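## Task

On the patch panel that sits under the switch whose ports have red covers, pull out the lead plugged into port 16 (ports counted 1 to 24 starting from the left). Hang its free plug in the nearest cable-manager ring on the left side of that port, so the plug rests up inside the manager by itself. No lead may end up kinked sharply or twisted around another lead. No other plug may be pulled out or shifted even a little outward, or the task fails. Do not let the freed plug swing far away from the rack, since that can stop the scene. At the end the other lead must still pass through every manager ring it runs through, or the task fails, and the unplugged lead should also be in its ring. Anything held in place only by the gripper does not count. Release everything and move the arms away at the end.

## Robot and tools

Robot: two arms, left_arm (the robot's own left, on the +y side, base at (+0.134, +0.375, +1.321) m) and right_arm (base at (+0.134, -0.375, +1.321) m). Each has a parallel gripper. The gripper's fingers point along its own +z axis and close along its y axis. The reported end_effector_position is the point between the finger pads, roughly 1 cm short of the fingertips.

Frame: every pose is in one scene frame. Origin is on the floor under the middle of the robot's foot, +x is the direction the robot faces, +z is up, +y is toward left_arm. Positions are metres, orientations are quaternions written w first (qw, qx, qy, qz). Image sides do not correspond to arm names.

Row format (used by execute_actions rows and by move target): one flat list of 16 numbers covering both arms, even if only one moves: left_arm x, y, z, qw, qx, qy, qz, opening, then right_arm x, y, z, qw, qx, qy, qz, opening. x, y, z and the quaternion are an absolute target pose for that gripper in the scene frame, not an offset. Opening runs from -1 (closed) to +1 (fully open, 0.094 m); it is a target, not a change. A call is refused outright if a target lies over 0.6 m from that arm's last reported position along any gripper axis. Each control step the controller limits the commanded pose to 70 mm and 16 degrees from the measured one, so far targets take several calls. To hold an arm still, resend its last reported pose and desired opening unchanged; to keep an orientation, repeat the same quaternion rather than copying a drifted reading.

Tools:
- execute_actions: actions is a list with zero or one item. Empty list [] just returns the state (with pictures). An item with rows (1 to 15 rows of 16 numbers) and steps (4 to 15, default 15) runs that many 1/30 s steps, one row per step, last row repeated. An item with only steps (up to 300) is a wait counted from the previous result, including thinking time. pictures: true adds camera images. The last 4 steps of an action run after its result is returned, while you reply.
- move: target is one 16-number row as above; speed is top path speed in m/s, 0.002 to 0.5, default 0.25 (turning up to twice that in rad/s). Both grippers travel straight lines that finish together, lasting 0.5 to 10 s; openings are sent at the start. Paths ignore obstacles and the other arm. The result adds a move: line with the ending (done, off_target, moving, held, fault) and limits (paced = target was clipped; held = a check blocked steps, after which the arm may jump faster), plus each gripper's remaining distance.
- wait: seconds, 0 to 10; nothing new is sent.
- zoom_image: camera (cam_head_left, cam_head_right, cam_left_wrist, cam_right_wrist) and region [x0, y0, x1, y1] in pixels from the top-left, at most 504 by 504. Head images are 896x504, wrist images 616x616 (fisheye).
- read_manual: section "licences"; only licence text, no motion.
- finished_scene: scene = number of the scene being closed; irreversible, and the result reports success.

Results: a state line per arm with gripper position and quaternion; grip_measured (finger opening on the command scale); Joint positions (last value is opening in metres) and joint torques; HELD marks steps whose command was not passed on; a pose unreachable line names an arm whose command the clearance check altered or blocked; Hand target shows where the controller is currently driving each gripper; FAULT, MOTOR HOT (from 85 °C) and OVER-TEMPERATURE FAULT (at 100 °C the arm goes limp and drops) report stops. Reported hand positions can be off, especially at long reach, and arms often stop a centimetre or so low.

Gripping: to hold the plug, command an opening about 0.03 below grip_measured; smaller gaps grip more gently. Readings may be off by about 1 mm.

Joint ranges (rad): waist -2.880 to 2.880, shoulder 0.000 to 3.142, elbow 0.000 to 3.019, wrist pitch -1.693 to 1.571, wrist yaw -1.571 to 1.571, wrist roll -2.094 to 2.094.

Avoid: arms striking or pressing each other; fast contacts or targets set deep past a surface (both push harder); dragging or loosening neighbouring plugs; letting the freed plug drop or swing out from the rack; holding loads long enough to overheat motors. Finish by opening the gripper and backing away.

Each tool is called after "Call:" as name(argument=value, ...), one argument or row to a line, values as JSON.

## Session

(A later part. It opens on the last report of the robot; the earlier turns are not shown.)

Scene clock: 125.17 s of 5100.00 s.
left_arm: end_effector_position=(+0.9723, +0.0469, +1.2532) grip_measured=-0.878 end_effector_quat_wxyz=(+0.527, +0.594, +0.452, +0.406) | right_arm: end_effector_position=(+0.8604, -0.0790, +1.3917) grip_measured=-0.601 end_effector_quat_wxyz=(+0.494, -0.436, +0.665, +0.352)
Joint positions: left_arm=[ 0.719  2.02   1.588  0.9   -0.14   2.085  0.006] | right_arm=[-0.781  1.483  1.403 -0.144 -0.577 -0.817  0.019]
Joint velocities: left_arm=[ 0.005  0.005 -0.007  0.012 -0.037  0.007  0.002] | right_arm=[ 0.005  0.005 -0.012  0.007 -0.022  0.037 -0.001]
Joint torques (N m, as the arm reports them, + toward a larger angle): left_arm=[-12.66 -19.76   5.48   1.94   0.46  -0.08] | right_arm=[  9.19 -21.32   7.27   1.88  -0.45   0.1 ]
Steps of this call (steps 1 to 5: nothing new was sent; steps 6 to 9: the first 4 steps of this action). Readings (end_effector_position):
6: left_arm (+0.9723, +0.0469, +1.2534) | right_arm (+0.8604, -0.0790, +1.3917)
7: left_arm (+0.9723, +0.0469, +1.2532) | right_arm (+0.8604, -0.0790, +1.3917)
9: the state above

Call:
execute_actions(
  actions=[
    {"rows":[[0.97,0.046,1.25,0.536,0.585,0.449,0.411,-0.55,0.86,-0.08,1.40,0.5,-0.43,0.66,0.35,-0.6]],"steps":8},
  ],
)

Call:
move(
  target=[0.988,0.036,1.238,0.536,0.585,0.449,0.411,-0.55,0.86,-0.08,1.40,0.5,-0.43,0.66,0.35,-0.6],
  speed=0.015,
)

Call:
zoom_image(
  camera="cam_left_wrist",
  region=[270,260,350,340],
)

Scene clock: 125.43 s of 5100.00 s.
left_arm: end_effector_position=(+0.9726, +0.0466, +1.2577) grip_measured=-0.554 end_effector_quat_wxyz=(+0.534, +0.589, +0.448, +0.409) | right_arm: end_effector_position=(+0.8604, -0.0790, +1.3917) grip_measured=-0.601 end_effector_quat_wxyz=(+0.494, -0.436, +0.665, +0.352)
Joint positions: left_arm=[ 0.719  2.02   1.588  0.916 -0.128  2.085  0.021] | right_arm=[-0.781  1.483  1.403 -0.144 -0.577 -0.817  0.019]
Joint velocities: left_arm=[-0.015 -0.015 -0.002  0.056  0.081 -0.007  0.005] | right_arm=[ 0.005  0.005  0.007  0.012  0.007 -0.007  0.001]
Joint torques (N m, as the arm reports them, + toward a larger angle): left_arm=[-12.47 -18.85   5.91   2.65   0.56  -0.12] | right_arm=[  8.87 -21.25   7.34   1.81  -0.49   0.06]
Off your previous action's commanded pose (left_arm): 0.004 m, 0 deg at its last step (step 4 of this call).
Off your previous action's commanded pose (right_arm): 0.008 m, 1 deg at its last step (step 4 of this call).
Steps of this call (steps 1 to 4: the last 4 steps of your previous action; steps 5 to 8: the first 4 steps of this action). Readings (end_effector_position):
5: left_arm (+0.9723, +0.0466, +1.2538) | right_arm (+0.8604, -0.0790, +1.3917)
6: left_arm (+0.9725, +0.0467, +1.2557) | right_arm (+0.8604, -0.0790, +1.3917)
8: the state above

Scene clock: 127.73 s of 5100.00 s.
left_arm: end_effector_position=(+0.9796, +0.0420, +1.2562) grip_measured=-0.552 end_effector_quat_wxyz=(+0.538, +0.585, +0.446, +0.412) | right_arm: end_effector_position=(+0.8604, -0.0790, +1.3917) grip_measured=-0.601 end_effector_quat_wxyz=(+0.494, -0.436, +0.665, +0.352)
Joint positions: left_arm=[ 0.719  2.044  1.625  0.915 -0.123  2.085  0.021] | right_arm=[-0.781  1.483  1.403 -0.144 -0.577 -0.817  0.019]
Joint velocities: left_arm=[ 0.005  0.005 -0.007  0.017  0.007  0.066 -0.   ] | right_arm=[-0.015 -0.005  0.012 -0.002 -0.066  0.022  0.001]
Joint torques (N m, as the arm reports them, + toward a larger angle): left_arm=[-12.12 -16.85   9.84   1.53   0.55  -0.14] | right_arm=[  9.49 -21.35   7.38   1.87  -0.44   0.08]
Hand target (left_arm): +0.986, +0.037, +1.239; +0.536, +0.585, +0.449, +0.411
Hand target (right_arm): +0.860, -0.080, +1.400; +0.502, -0.432, +0.662, +0.351
Off your previous action's commanded pose (left_arm): 0.009 m, 0 deg at its last step (step 4 of this call).
Off your previous action's commanded pose (right_arm): 0.008 m, 1 deg at its last step (step 4 of this call).
Off the commanded pose (left_arm): 0.021 m, 0 deg.
Off the commanded pose (right_arm): 0.008 m, 1 deg.
Kept back: nothing.
move: off_target (left_arm)
camera_calibration (this result's frames):
cam_left_wrist: T_world_to_cam=[[-0.0676244, 0.0198877, -0.997513, 1.32025], [-0.348198, 0.936467, 0.042276, 0.253269], [0.934979, 0.350191, -0.0564032, -0.732624], [0, 0, 0, 1]] pos_world=[0.862457, -0.00687652, 1.26494]
cam_right_wrist: T_world_to_cam=[[0.92301, -0.382667, -0.0402217, -0.766321], [-0.319766, -0.704721, -0.633339, 1.10669], [0.214013, 0.59744, -0.772828, 1.06285], [0, 0, 0, 1]] pos_world=[0.833741, -0.148325, 1.49149]

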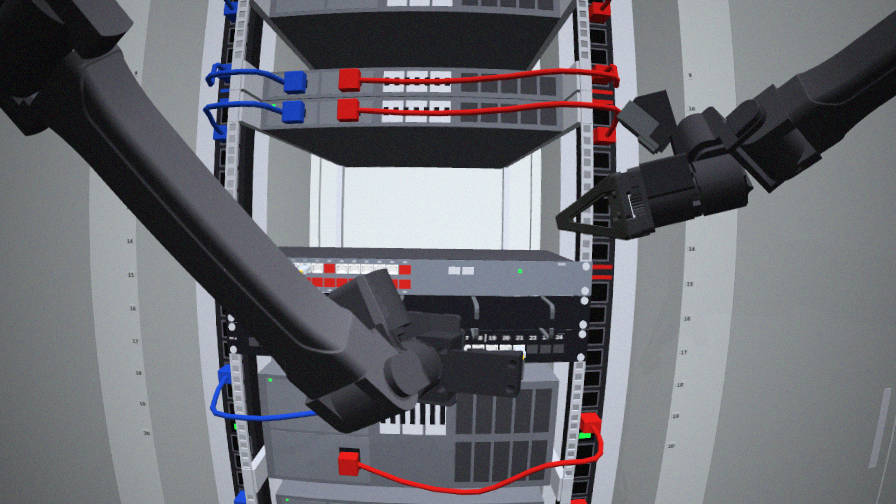

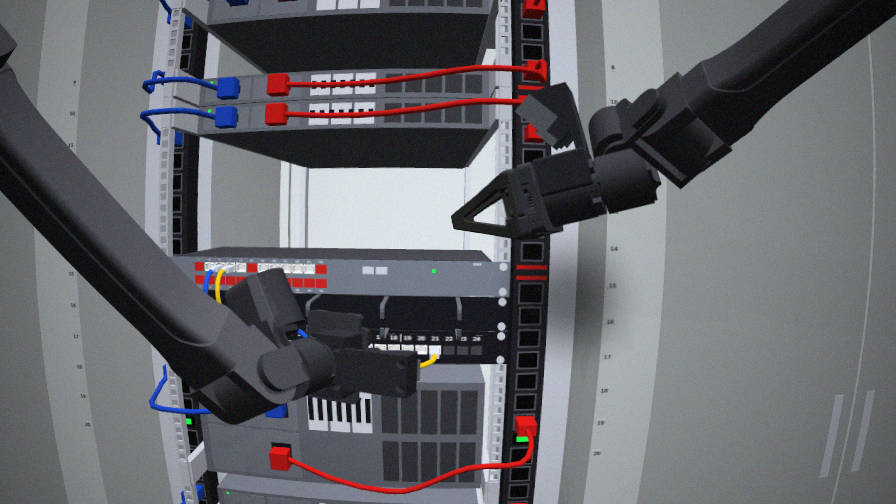

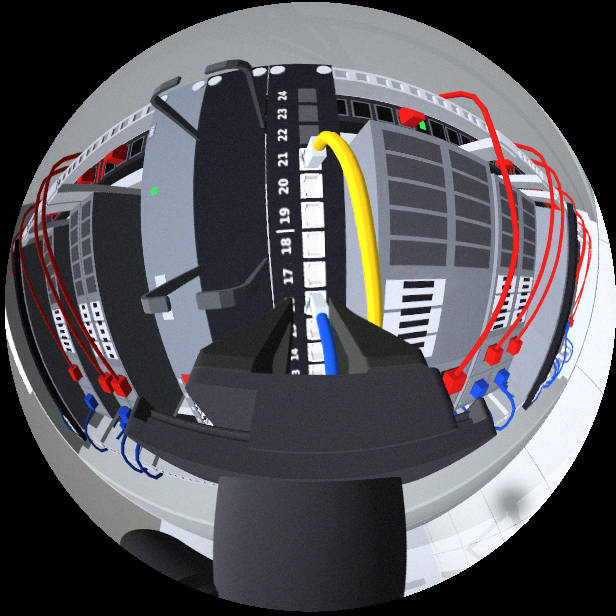

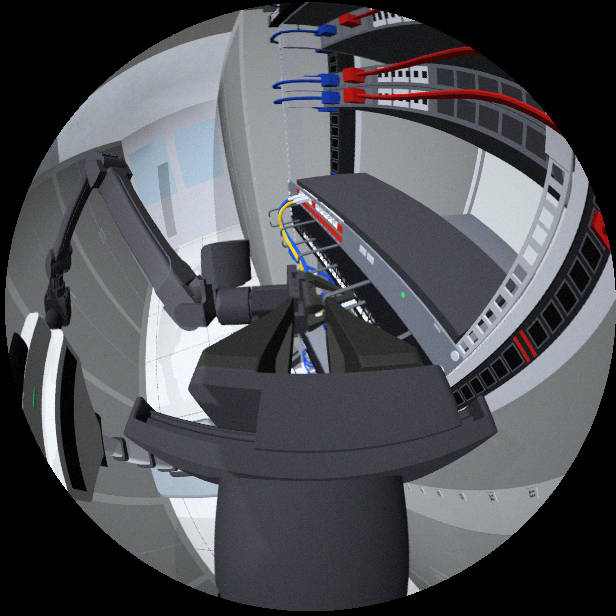

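Region (270, 260, 350, 340) of cam_left_wrist's 616x616 image, scaled by 6.300, with more detail than that image has.

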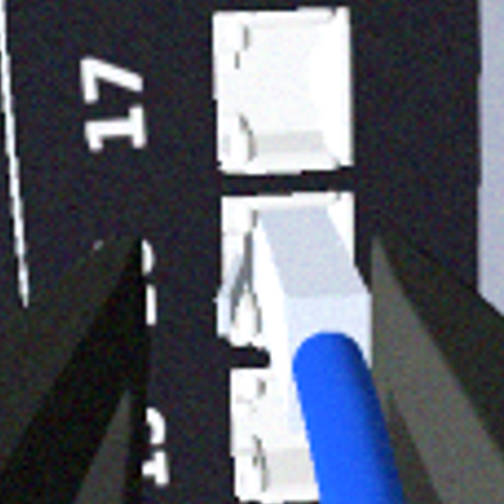

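Call:
move(
  target=[0.972,0.022,1.238,0.536,0.585,0.449,0.411,-0.7,0.86,-0.08,1.40,0.5,-0.43,0.66,0.35,-0.6],
  speed=0.015,
)

Call:
zoom_image(
  camera="cam_left_wrist",
  region=[270,260,350,340],
)

Scene clock: 130.07 s of 5100.00 s.
left_arm: end_effector_position=(+0.9784, +0.0425, +1.2536) grip_measured=-0.697 end_effector_quat_wxyz=(+0.534, +0.582, +0.451, +0.416) | right_arm: end_effector_position=(+0.8604, -0.0790, +1.3917) grip_measured=-0.601 end_effector_quat_wxyz=(+0.494, -0.436, +0.665, +0.352)
Joint positions: left_arm=[ 0.717  2.05   1.625  0.927 -0.14   2.085  0.014] | right_arm=[-0.781  1.483  1.403 -0.144 -0.577 -0.817  0.019]
Joint velocities: left_arm=[-0.015 -0.015 -0.012  0.027 -0.007 -0.022 -0.001] | right_arm=[-0.015 -0.005 -0.012 -0.002 -0.051 -0.051  0.   ]
Joint torques (N m, as the arm reports them, + toward a larger angle): left_arm=[-13.88 -16.84   7.79   2.29   0.38  -0.04] | right_arm=[  8.77 -21.12   7.49   1.82  -0.45   0.08]
Hand target (left_arm): +0.971, +0.023, +1.238; +0.536, +0.585, +0.449, +0.411
Hand target (right_arm): +0.860, -0.080, +1.400; +0.502, -0.432, +0.662, +0.351
Off the commanded pose (left_arm): 0.027 m, 1 deg.
Off the commanded pose (right_arm): 0.008 m, 1 deg.
joint sent to its limit (left arm) — the command would take joint 6 (wrist roll) past its upper limit, so that joint was sent only as far as its limit.
Kept back: nothing.
move: off_target (left_arm)
camera_calibration (this result's frames):
cam_left_wrist: T_world_to_cam=[[-0.0707919, 0.019244, -0.997305, 1.32044], [-0.362815, 0.930835, 0.0437152, 0.265254], [0.929168, 0.364932, -0.0589135, -0.723608], [0, 0, 0, 1]] pos_world=[0.862068, -0.00825057, 1.26266]
cam_right_wrist: T_world_to_cam=[[0.92301, -0.382667, -0.0402217, -0.766321], [-0.319766, -0.704721, -0.633339, 1.10669], [0.214013, 0.59744, -0.772828, 1.06285], [0, 0, 0, 1]] pos_world=[0.833741, -0.148325, 1.49149]

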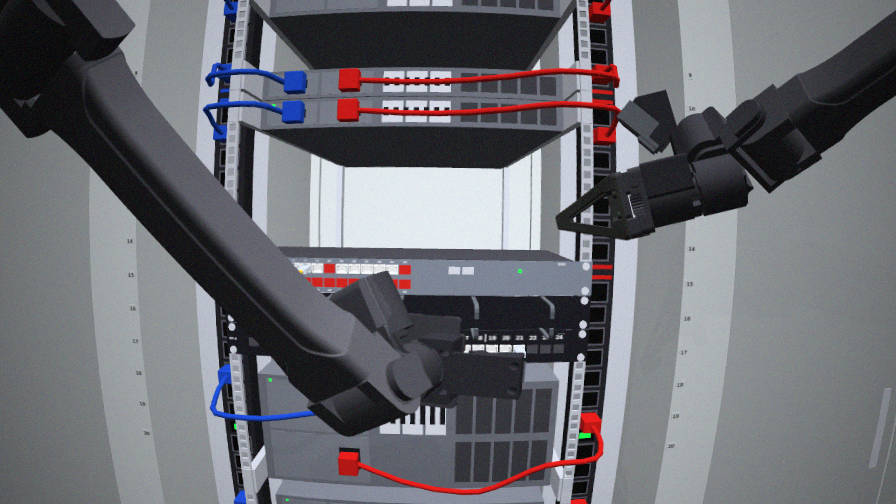

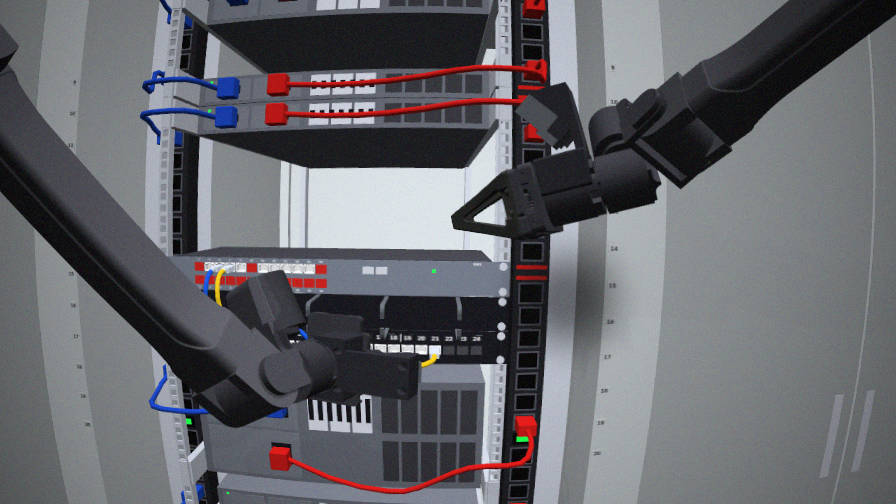

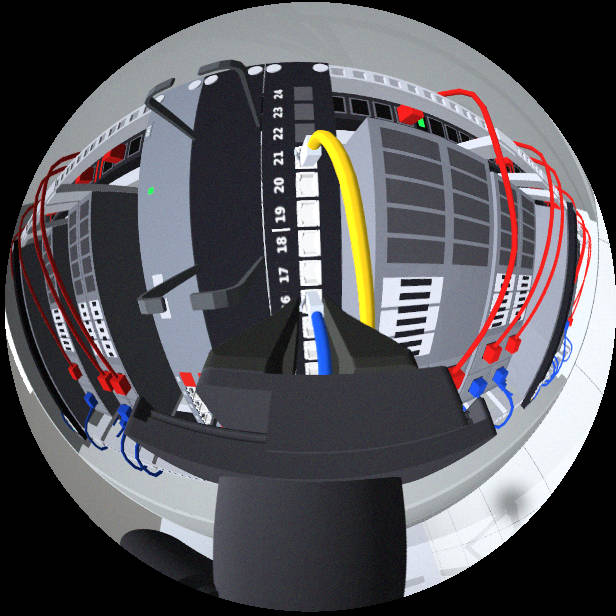

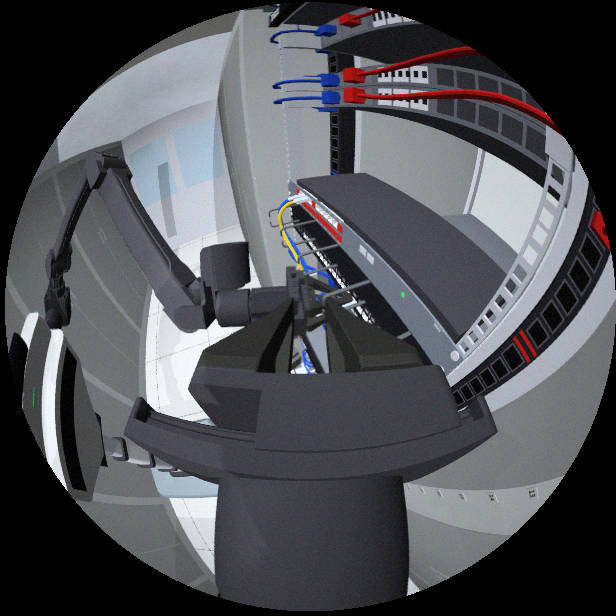

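Region (270, 260, 350, 340) of cam_left_wrist's 616x616 image, scaled by 6.300, with more detail than that image has.

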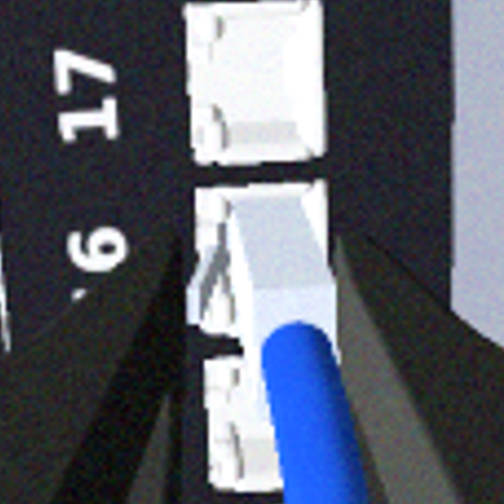

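Call:
execute_actions(
  actions=[
    {"rows":[[0.97,0.014,1.24,0.536,0.585,0.449,0.411,-0.7,0.86,-0.08,1.40,0.5,-0.43,0.66,0.35,-0.6]]},
  ],
)

Call:
execute_actions(
  actions=[
    {"rows":[[0.97,0.014,1.24,0.536,0.585,0.449,0.411,-0.79,0.86,-0.08,1.40,0.5,-0.43,0.66,0.35,-0.6]]},
  ],
  pictures=true,
)

Call:
zoom_image(
  camera="cam_left_wrist",
  region=[285,280,335,330],
)

Scene clock: 130.57 s of 5100.00 s.
left_arm: end_effector_position=(+0.9743, +0.0350, +1.2528) grip_measured=-0.697 end_effector_quat_wxyz=(+0.533, +0.583, +0.453, +0.413) | right_arm: end_effector_position=(+0.8604, -0.0790, +1.3917) grip_measured=-0.601 end_effector_quat_wxyz=(+0.494, -0.436, +0.665, +0.352)
Joint positions: left_arm=[ 0.706  2.056  1.625  0.927 -0.15   2.085  0.014] | right_arm=[-0.781  1.483  1.403 -0.144 -0.577 -0.817  0.019]
Joint velocities: left_arm=[-0.024 -0.005  0.007 -0.002 -0.007 -0.051 -0.001] | right_arm=[-0.005 -0.005  0.002 -0.012  0.066  0.007 -0.   ]
Joint torques (N m, as the arm reports them, + toward a larger angle): left_arm=[-14.22 -16.52   8.29   2.22   0.43  -0.04] | right_arm=[  8.72 -21.22   7.34   1.86  -0.47   0.07]
joint sent to its limit (left arm) — the command would take joint 6 (wrist roll) past its upper limit, so that joint was sent only as far as its limit.
Steps of this call (steps 1 to 4: nothing new was sent; steps 5 to 15: the first 11 steps of this action). Readings (end_effector_position):
5: left_arm (+0.9782, +0.0425, +1.2533) | right_arm (+0.8604, -0.0790, +1.3917)
6: left_arm (+0.9781, +0.0425, +1.2533) | right_arm (+0.8604, -0.0790, +1.3917)
8: left_arm (+0.9773, +0.0408, +1.2535) | right_arm (+0.8604, -0.0790, +1.3917)
12: left_arm (+0.9752, +0.0365, +1.2533) | right_arm (+0.8604, -0.0790, +1.3917)
15: the state above

Scene clock: 131.07 s of 5100.00 s.
left_arm: end_effector_position=(+0.9742, +0.0349, +1.2524) grip_measured=-0.787 end_effector_quat_wxyz=(+0.533, +0.583, +0.453, +0.413) | right_arm: end_effector_position=(+0.8604, -0.0790, +1.3917) grip_measured=-0.601 end_effector_quat_wxyz=(+0.494, -0.436, +0.665, +0.352)
Joint positions: left_arm=[ 0.706  2.057  1.625  0.928 -0.151  2.085  0.01 ] | right_arm=[-0.781  1.483  1.403 -0.144 -0.577 -0.817  0.019]
Joint velocities: left_arm=[-0.024  0.005 -0.012  0.002  0.022 -0.051  0.001] | right_arm=[-0.015 -0.005 -0.002 -0.017  0.037 -0.081 -0.   ]
Joint torques (N m, as the arm reports them, + toward a larger angle): left_arm=[-14.39 -16.73   8.27   2.22   0.45  -0.04] | right_arm=[  8.91 -21.56   7.32   1.89  -0.42   0.1 ]
Off your previous action's commanded pose (left_arm): 0.025 m, 1 deg at its last step (step 4 of this call).
Off your previous action's commanded pose (right_arm): 0.008 m, 1 deg at its last step (step 4 of this call).
joint sent to its limit (left arm) — the command would take joint 6 (wrist roll) past its upper limit, so that joint was sent only as far as its limit.
Steps of this call (steps 1 to 4: the last 4 steps of your previous action; steps 5 to 15: the first 11 steps of this action). Readings (end_effector_position):
5: left_arm (+0.9743, +0.0350, +1.2528) | right_arm (+0.8604, -0.0790, +1.3917)
6: left_arm (+0.9743, +0.0350, +1.2528) | right_arm (+0.8604, -0.0790, +1.3917)
8: left_arm (+0.9742, +0.0349, +1.2524) | right_arm (+0.8604, -0.0790, +1.3917)
12: left_arm (+0.9742, +0.0349, +1.2524) | right_arm (+0.8604, -0.0790, +1.3917)
15: the state above
camera_calibration (this result's frames):
cam_left_wrist: T_world_to_cam=[[-0.0777246, 0.0165777, -0.996837, 1.32529], [-0.361472, 0.93136, 0.0436732, 0.269623], [0.929138, 0.363723, -0.0663972, -0.70753], [0, 0, 0, 1]] pos_world=[0.857861, -0.0157418, 1.26234]
cam_right_wrist: T_world_to_cam=[[0.92301, -0.382667, -0.0402217, -0.766321], [-0.319766, -0.704721, -0.633339, 1.10669], [0.214013, 0.59744, -0.772828, 1.06285], [0, 0, 0, 1]] pos_world=[0.833741, -0.148325, 1.49149]

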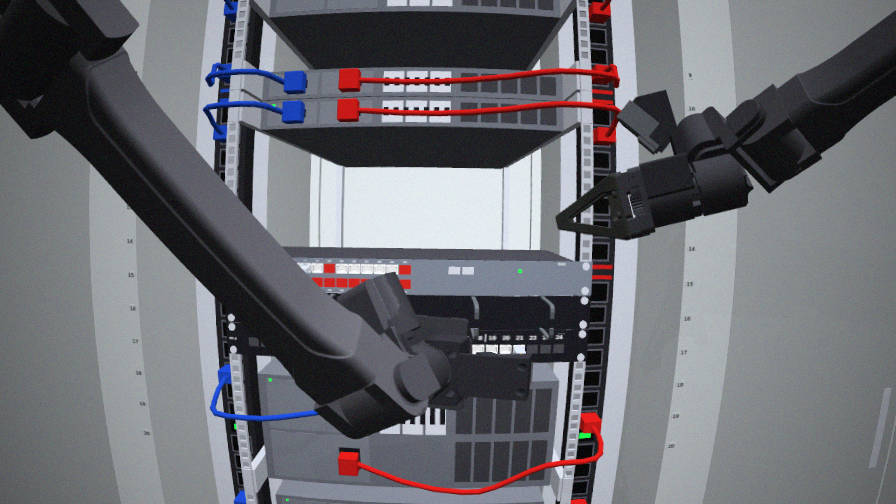

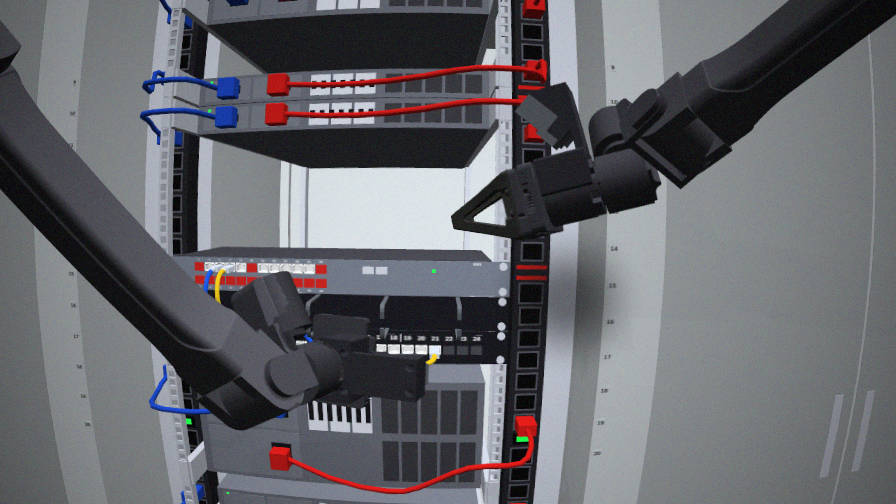

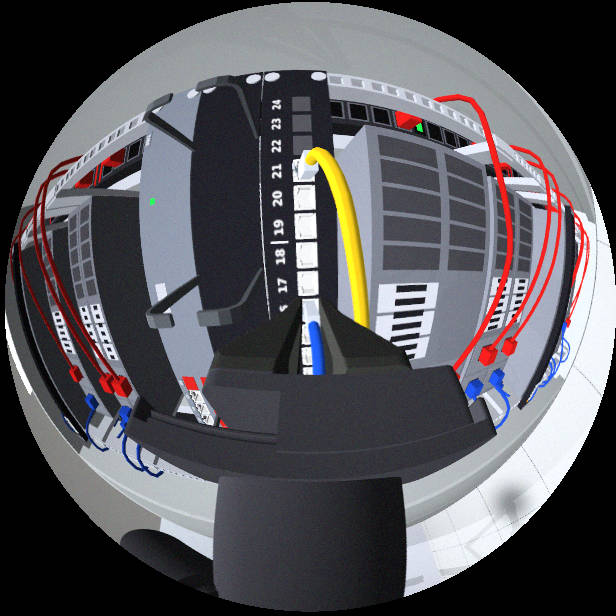

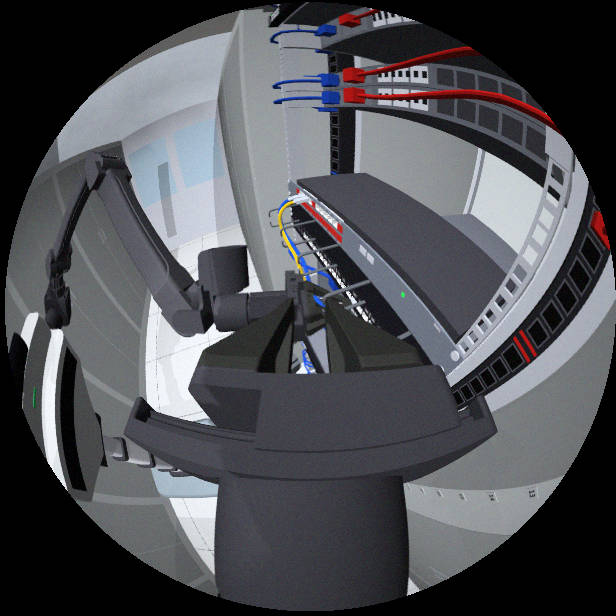

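Region (285, 280, 335, 330) of cam_left_wrist's 616x616 image, scaled by 10.080, with more detail than that image has.

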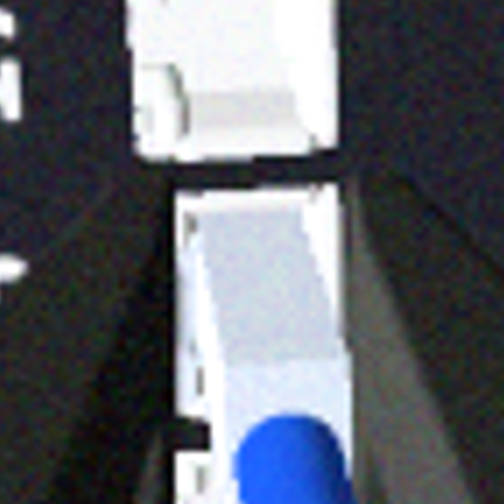

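Call:
execute_actions(
  actions=[
    {"rows":[[0.97,0.03,1.245,0.536,0.585,0.449,0.411,-1,0.86,-0.08,1.40,0.5,-0.43,0.66,0.35,-0.6]]},
  ],
)

Call:
execute_actions(
  actions=[
    {"rows":[[0.90,0.045,1.25,0.521,0.615,0.45,0.385,-1,0.86,-0.08,1.40,0.5,-0.43,0.66,0.35,-0.6]]},
  ],
)

Call:
execute_actions(
  actions=[
    {"rows":[[0.90,0.045,1.23,0.505,0.645,0.45,0.36,-1,0.86,-0.08,1.40,0.5,-0.43,0.66,0.35,-0.6]]},
  ],
)

Scene clock: 131.87 s of 5100.00 s.
left_arm: end_effector_position=(+0.9742, +0.0346, +1.2534) grip_measured=-0.870 end_effector_quat_wxyz=(+0.535, +0.582, +0.452, +0.413) | right_arm: end_effector_position=(+0.8604, -0.0790, +1.3917) grip_measured=-0.601 end_effector_quat_wxyz=(+0.494, -0.436, +0.665, +0.352)
Joint positions: left_arm=[ 0.706  2.057  1.625  0.931 -0.147  2.085  0.006] | right_arm=[-0.781  1.483  1.403 -0.144 -0.577 -0.817  0.019]
Joint velocities: left_arm=[-0.005 -0.015  0.002 -0.007  0.066  0.022 -0.001] | right_arm=[-0.005 -0.015 -0.002 -0.012 -0.037  0.022 -0.   ]
Joint torques (N m, as the arm reports them, + toward a larger angle): left_arm=[-12.98 -18.85   5.84   2.09   0.78  -0.05] | right_arm=[  9.08 -21.91   7.38   1.85  -0.46   0.06]
Off your previous action's commanded pose (left_arm): 0.025 m, 1 deg at its last step (step 4 of this call).
Off your previous action's commanded pose (right_arm): 0.008 m, 1 deg at its last step (step 4 of this call).
Steps of this call (steps 1 to 4: the last 4 steps of your previous action; steps 5 to 13: nothing new was sent; steps 14 to 24: the first 11 steps of this action). Readings (end_effector_position):
14: left_arm (+0.9741, +0.0346, +1.2529) | right_arm (+0.8604, -0.0790, +1.3917)
15: left_arm (+0.9742, +0.0346, +1.2534) | right_arm (+0.8604, -0.0790, +1.3917)
17: left_arm (+0.9742, +0.0346, +1.2534) | right_arm (+0.8604, -0.0790, +1.3917)
21: left_arm (+0.9742, +0.0346, +1.2534) | right_arm (+0.8604, -0.0790, +1.3917)
24: the state above

Scene clock: 132.37 s of 5100.00 s.
left_arm: end_effector_position=(+0.9411, +0.0482, +1.2529) grip_measured=-0.906 end_effector_quat_wxyz=(+0.524, +0.605, +0.452, +0.394) | right_arm: end_effector_position=(+0.8604, -0.0790, +1.3917) grip_measured=-0.601 end_effector_quat_wxyz=(+0.494, -0.436, +0.665, +0.352)
Joint positions: left_arm=[ 0.708  1.972  1.473  0.933 -0.144  2.085  0.004] | right_arm=[-0.781  1.483  1.403 -0.144 -0.577 -0.817  0.019]
Joint velocities: left_arm=[-0.015 -0.005 -0.046  0.056  0.051 -0.022 -0.   ] | right_arm=[ 0.005 -0.005  0.002 -0.007  0.051 -0.007 -0.001]
Joint torques (N m, as the arm reports them, + toward a larger angle): left_arm=[-13.71 -20.72  -2.35   3.51  -0.09  -0.03] | right_arm=[  9.01 -21.22   7.31   1.98  -0.44   0.06]
Off your previous action's commanded pose (left_arm): 0.011 m, 1 deg at its last step (step 4 of this call).
Off your previous action's commanded pose (right_arm): 0.008 m, 1 deg at its last step (step 4 of this call).
joint sent to its limit (left arm) — the command would take joint 6 (wrist roll) past its upper limit, so that joint was sent only as far as its limit.
Steps of this call (steps 1 to 4: the last 4 steps of your previous action; steps 5 to 15: the first 11 steps of this action). Readings (end_effector_position):
5: left_arm (+0.9697, +0.0350, +1.2510) | right_arm (+0.8604, -0.0790, +1.3917)
6: left_arm (+0.9665, +0.0370, +1.2519) | right_arm (+0.8604, -0.0790, +1.3917)
8: left_arm (+0.9617, +0.0398, +1.2523) | right_arm (+0.8604, -0.0790, +1.3917)
12: left_arm (+0.9456, +0.0473, +1.2529) | right_arm (+0.8604, -0.0790, +1.3917)
15: the state above

Scene clock: 132.87 s of 5100.00 s.
left_arm: end_effector_position=(+0.9407, +0.0477, +1.2528) grip_measured=-0.906 end_effector_quat_wxyz=(+0.519, +0.617, +0.450, +0.383) | right_arm: end_effector_position=(+0.8604, -0.0790, +1.3917) grip_measured=-0.601 end_effector_quat_wxyz=(+0.494, -0.436, +0.665, +0.352)
Joint positions: left_arm=[ 0.708  1.955  1.467  0.888 -0.141  2.085  0.004] | right_arm=[-0.781  1.483  1.403 -0.144 -0.577 -0.817  0.019]
Joint velocities: left_arm=[ 0.005 -0.005  0.007  0.022 -0.037 -0.081 -0.001] | right_arm=[ 0.005 -0.015  0.002 -0.002  0.037 -0.051 -0.001]
Joint torques (N m, as the arm reports them, + toward a larger angle): left_arm=[-12.67 -20.26  -1.89   2.06   0.25  -0.03] | right_arm=[  9.17 -21.32   7.37   1.94  -0.47   0.06]
Off your previous action's commanded pose (left_arm): 0.041 m, 2 deg at its last step (step 4 of this call).
Off your previous action's commanded pose (right_arm): 0.008 m, 1 deg at its last step (step 4 of this call).
joint sent to its limit (left arm) — the command would take joint 6 (wrist roll) past its upper limit, so that joint was sent only as far as its limit.
Steps of this call (steps 1 to 4: the last 4 steps of your previous action; steps 5 to 15: the first 11 steps of this action). Readings (end_effector_position):
5: left_arm (+0.9407, +0.0475, +1.2521) | right_arm (+0.8604, -0.0790, +1.3917)
6: left_arm (+0.9407, +0.0476, +1.2526) | right_arm (+0.8604, -0.0790, +1.3917)
8: left_arm (+0.9407, +0.0477, +1.2529) | right_arm (+0.8604, -0.0790, +1.3917)
12: left_arm (+0.9407, +0.0477, +1.2528) | right_arm (+0.8604, -0.0790, +1.3917)
15: the state above

Call:
execute_actions(
  actions=[
    {"rows":[[0.945,0.048,1.25,0.53,0.6,0.449,0.4,-1,0.86,-0.08,1.40,0.5,-0.43,0.66,0.35,-0.6]],"steps":8},
  ],
)

Call:
move(
  target=[0.99,0.057,1.224,0.536,0.585,0.449,0.411,-0.55,0.86,-0.08,1.40,0.5,-0.43,0.66,0.35,-0.6],
  speed=0.02,
)

Call:
zoom_image(
  camera="cam_left_wrist",
  region=[270,260,350,340],
)

Scene clock: 133.33 s of 5100.00 s.
left_arm: end_effector_position=(+0.9427, +0.0481, +1.2547) grip_measured=-0.906 end_effector_quat_wxyz=(+0.524, +0.610, +0.450, +0.389) | right_arm: end_effector_position=(+0.8604, -0.0790, +1.3917) grip_measured=-0.601 end_effector_quat_wxyz=(+0.494, -0.436, +0.665, +0.352)
Joint positions: left_arm=[ 0.708  1.963  1.474  0.912 -0.138  2.085  0.004] | right_arm=[-0.781  1.483  1.403 -0.144 -0.577 -0.817  0.019]
Joint velocities: left_arm=[-0.015  0.063  0.012  0.105  0.037 -0.051 -0.002] | right_arm=[-0.015 -0.015  0.007 -0.007 -0.022 -0.037  0.001]
Joint torques (N m, as the arm reports them, + toward a larger angle): left_arm=[-11.5  -17.34   6.5    2.86   0.72  -0.07] | right_arm=[  8.84 -21.72   7.45   1.82  -0.45   0.05]
Off your previous action's commanded pose (left_arm): 0.047 m, 4 deg at its last step (step 4 of this call).
Off your previous action's commanded pose (right_arm): 0.008 m, 1 deg at its last step (step 4 of this call).
Steps of this call (steps 1 to 4: the last 4 steps of your previous action; steps 5 to 10: nothing new was sent; steps 11 to 14: the first 4 steps of this action). Readings (end_effector_position):
11: left_arm (+0.9430, +0.0482, +1.2556) | right_arm (+0.8604, -0.0790, +1.3917)
12: left_arm (+0.9426, +0.0481, +1.2549) | right_arm (+0.8604, -0.0790, +1.3917)
14: the state above

Scene clock: 136.63 s of 5100.00 s.
left_arm: end_effector_position=(+0.9789, +0.0459, +1.2556) grip_measured=-0.552 end_effector_quat_wxyz=(+0.546, +0.586, +0.439, +0.407) | right_arm: end_effector_position=(+0.8604, -0.0790, +1.3917) grip_measured=-0.601 end_effector_quat_wxyz=(+0.494, -0.436, +0.665, +0.352)
Joint positions: left_arm=[ 0.73   2.036  1.613  0.916 -0.089  2.077  0.021] | right_arm=[-0.781  1.483  1.403 -0.144 -0.577 -0.817  0.019]
Joint velocities: left_arm=[-0.005 -0.005 -0.017 -0.007 -0.066 -0.022 -0.001] | right_arm=[-0.005 -0.005 -0.012 -0.002  0.007 -0.066 -0.001]
Joint torques (N m, as the arm reports them, + toward a larger angle): left_arm=[ -9.93 -16.62   8.92   2.     0.5   -0.21] | right_arm=[  8.62 -21.45   7.36   2.    -0.46   0.09]
Hand target (left_arm): +0.988, +0.059, +1.226; +0.536, +0.585, +0.449, +0.411
Hand target (right_arm): +0.860, -0.080, +1.400; +0.502, -0.432, +0.662, +0.351
Off your previous action's commanded pose (left_arm): 0.005 m, 2 deg at its last step (step 4 of this call).
Off your previous action's commanded pose (right_arm): 0.008 m, 1 deg at its last step (step 4 of this call).
Off the commanded pose (left_arm): 0.035 m, 2 deg.
Off the commanded pose (right_arm): 0.008 m, 1 deg.
Kept back: nothing.
move: off_target (left_arm)
camera_calibration (this result's frames):
cam_left_wrist: T_world_to_cam=[[-0.0594006, 0.0143426, -0.998131, 1.31244], [-0.328062, 0.944077, 0.0330894, 0.240859], [0.942787, 0.329414, -0.0513735, -0.746375], [0, 0, 0, 1]] pos_world=[0.860649, -0.000346941, 1.26367]
cam_right_wrist: T_world_to_cam=[[0.92301, -0.382667, -0.0402217, -0.766321], [-0.319766, -0.704721, -0.633339, 1.10669], [0.214013, 0.59744, -0.772828, 1.06285], [0, 0, 0, 1]] pos_world=[0.833741, -0.148325, 1.49149]

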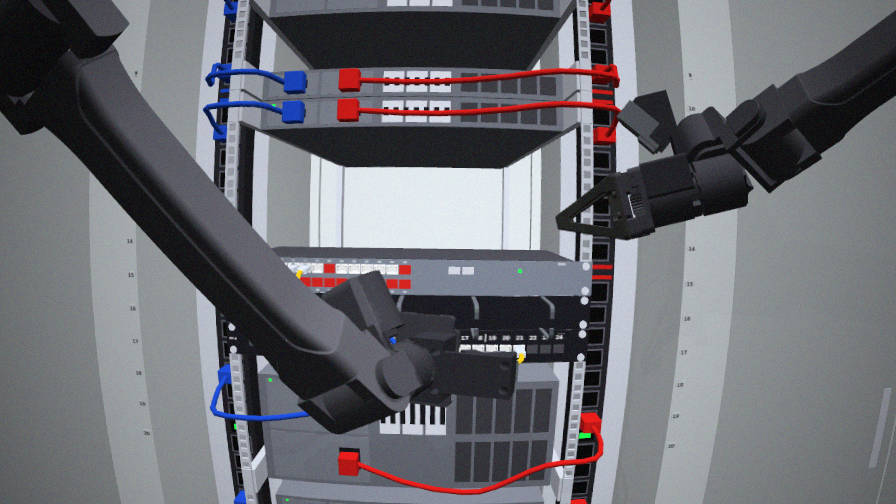

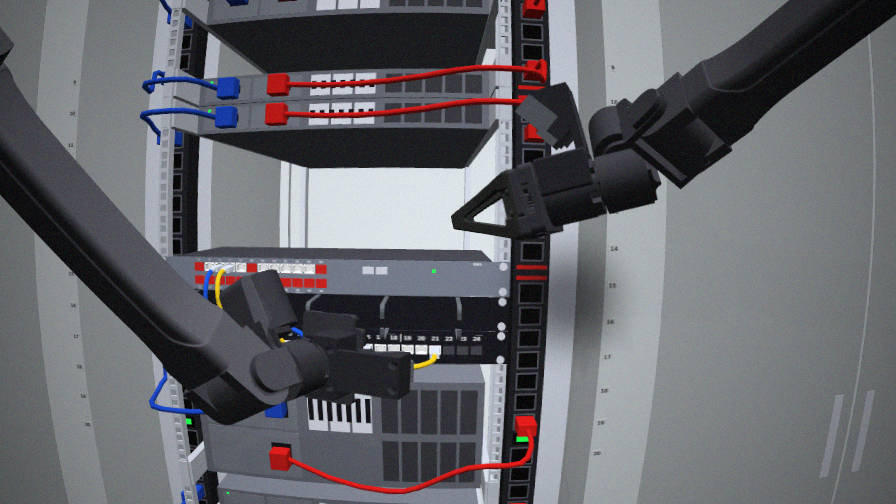

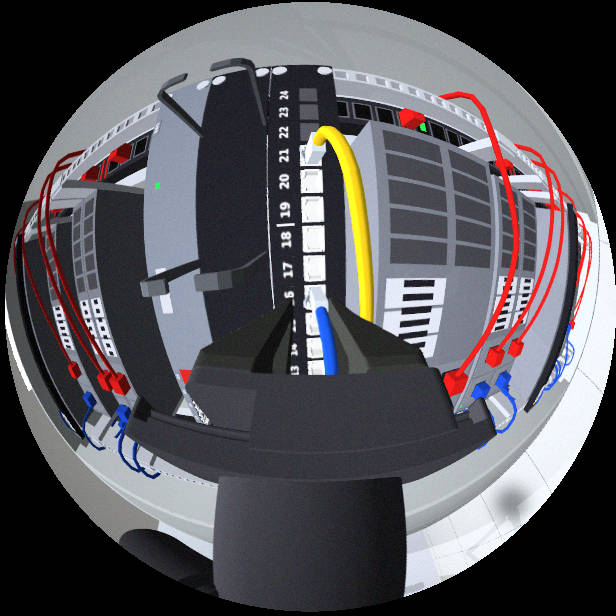

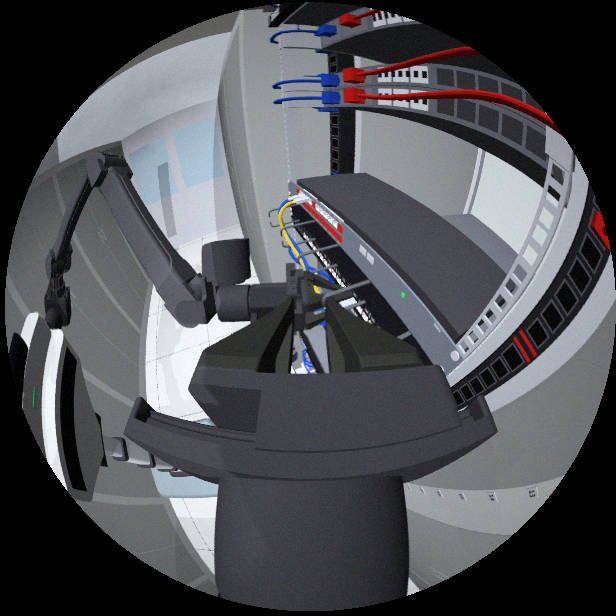

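Region (270, 260, 350, 340) of cam_left_wrist's 616x616 image, scaled by 6.300, with more detail than that image has.

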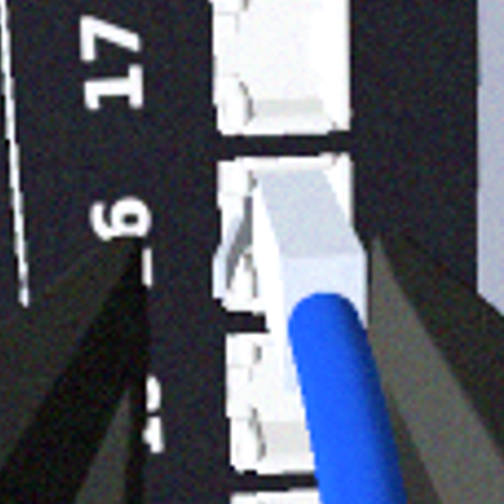

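Call:
move(
  target=[0.985,0.05,1.23,0.536,0.585,0.449,0.411,-0.81,0.86,-0.08,1.40,0.5,-0.43,0.66,0.35,-0.6],
  speed=0.02,
)

Call:
zoom_image(
  camera="cam_left_wrist",
  region=[280,270,340,330],
)

Scene clock: 138.43 s of 5100.00 s.
left_arm: end_effector_position=(+0.9782, +0.0459, +1.2522) grip_measured=-0.807 end_effector_quat_wxyz=(+0.542, +0.588, +0.442, +0.406) | right_arm: end_effector_position=(+0.8604, -0.0790, +1.3917) grip_measured=-0.601 end_effector_quat_wxyz=(+0.494, -0.436, +0.665, +0.352)
Joint positions: left_arm=[ 0.73   2.038  1.613  0.911 -0.097  2.077  0.009] | right_arm=[-0.781  1.483  1.403 -0.144 -0.577 -0.817  0.019]
Joint velocities: left_arm=[-0.005 -0.005  0.012  0.002 -0.022  0.051  0.   ] | right_arm=[-0.015  0.005 -0.002  0.002  0.022 -0.007 -0.001]
Joint torques (N m, as the arm reports them, + toward a larger angle): left_arm=[-11.12 -16.93   8.54   2.29   0.27  -0.16] | right_arm=[  8.6  -21.47   7.31   1.73  -0.45   0.08]
Hand target (left_arm): +0.984, +0.051, +1.230; +0.536, +0.585, +0.449, +0.411
Hand target (right_arm): +0.860, -0.080, +1.400; +0.502, -0.432, +0.662, +0.351
Off the commanded pose (left_arm): 0.024 m, 1 deg.
Off the commanded pose (right_arm): 0.008 m, 1 deg.
Kept back: nothing.
move: off_target (left_arm)
camera_calibration (this result's frames):
cam_left_wrist: T_world_to_cam=[[-0.0692637, 0.0180193, -0.997436, 1.31768], [-0.330766, 0.942865, 0.0400024, 0.23485], [0.941167, 0.332689, -0.0593461, -0.734459], [0, 0, 0, 1]] pos_world=[0.860197, -0.000829027, 1.26132]
cam_right_wrist: T_world_to_cam=[[0.92301, -0.382667, -0.0402217, -0.766321], [-0.319766, -0.704721, -0.633339, 1.10669], [0.214013, 0.59744, -0.772828, 1.06285], [0, 0, 0, 1]] pos_world=[0.833741, -0.148325, 1.49149]

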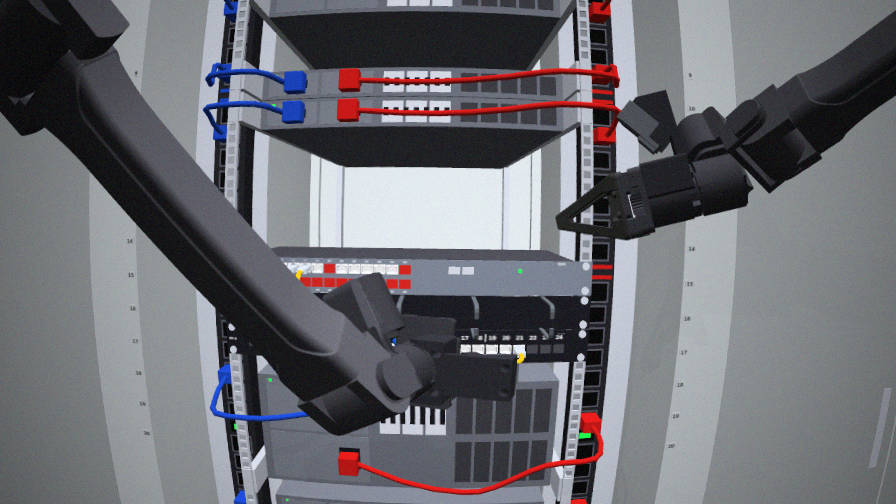

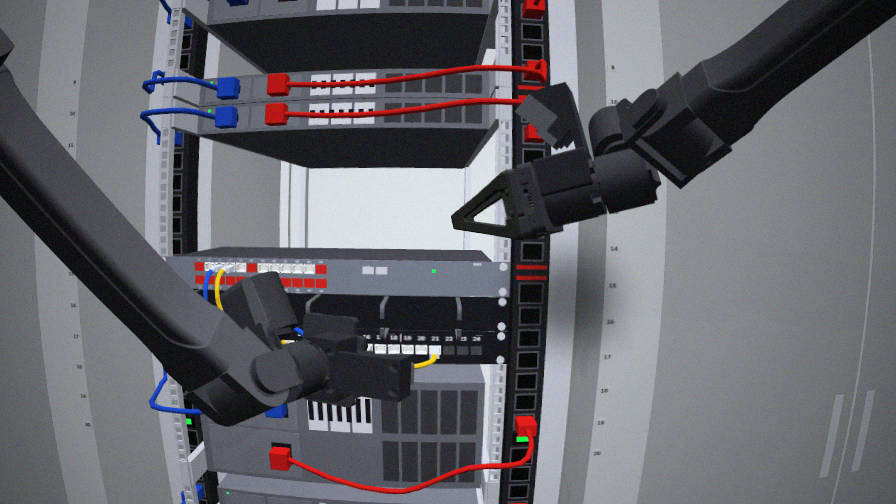

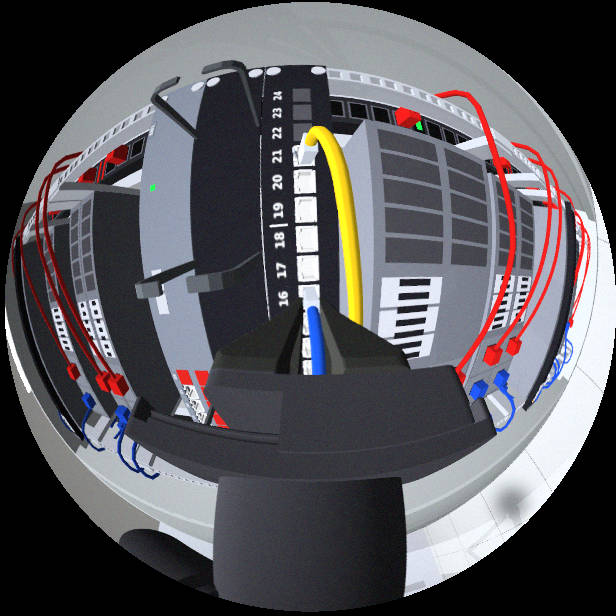

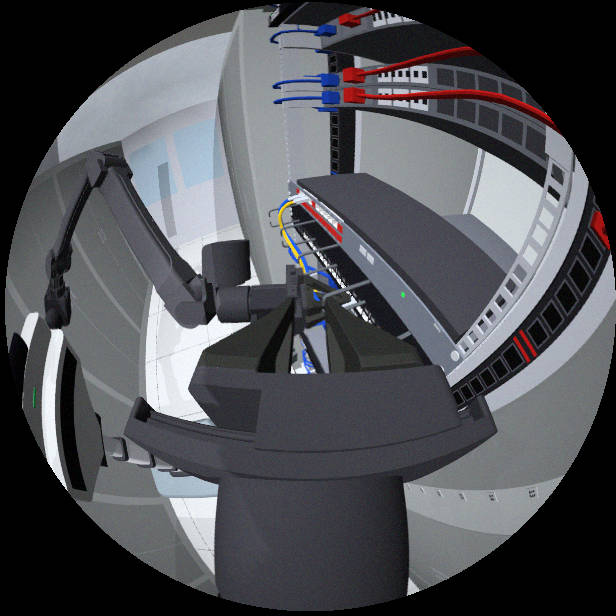

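Region (280, 270, 340, 330) of cam_left_wrist's 616x616 image, scaled by 8.400, with more detail than that image has.

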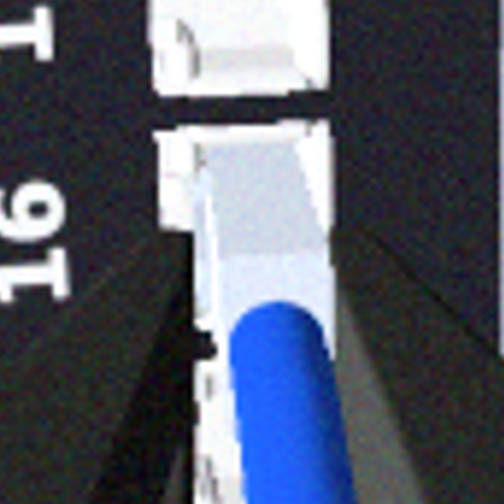

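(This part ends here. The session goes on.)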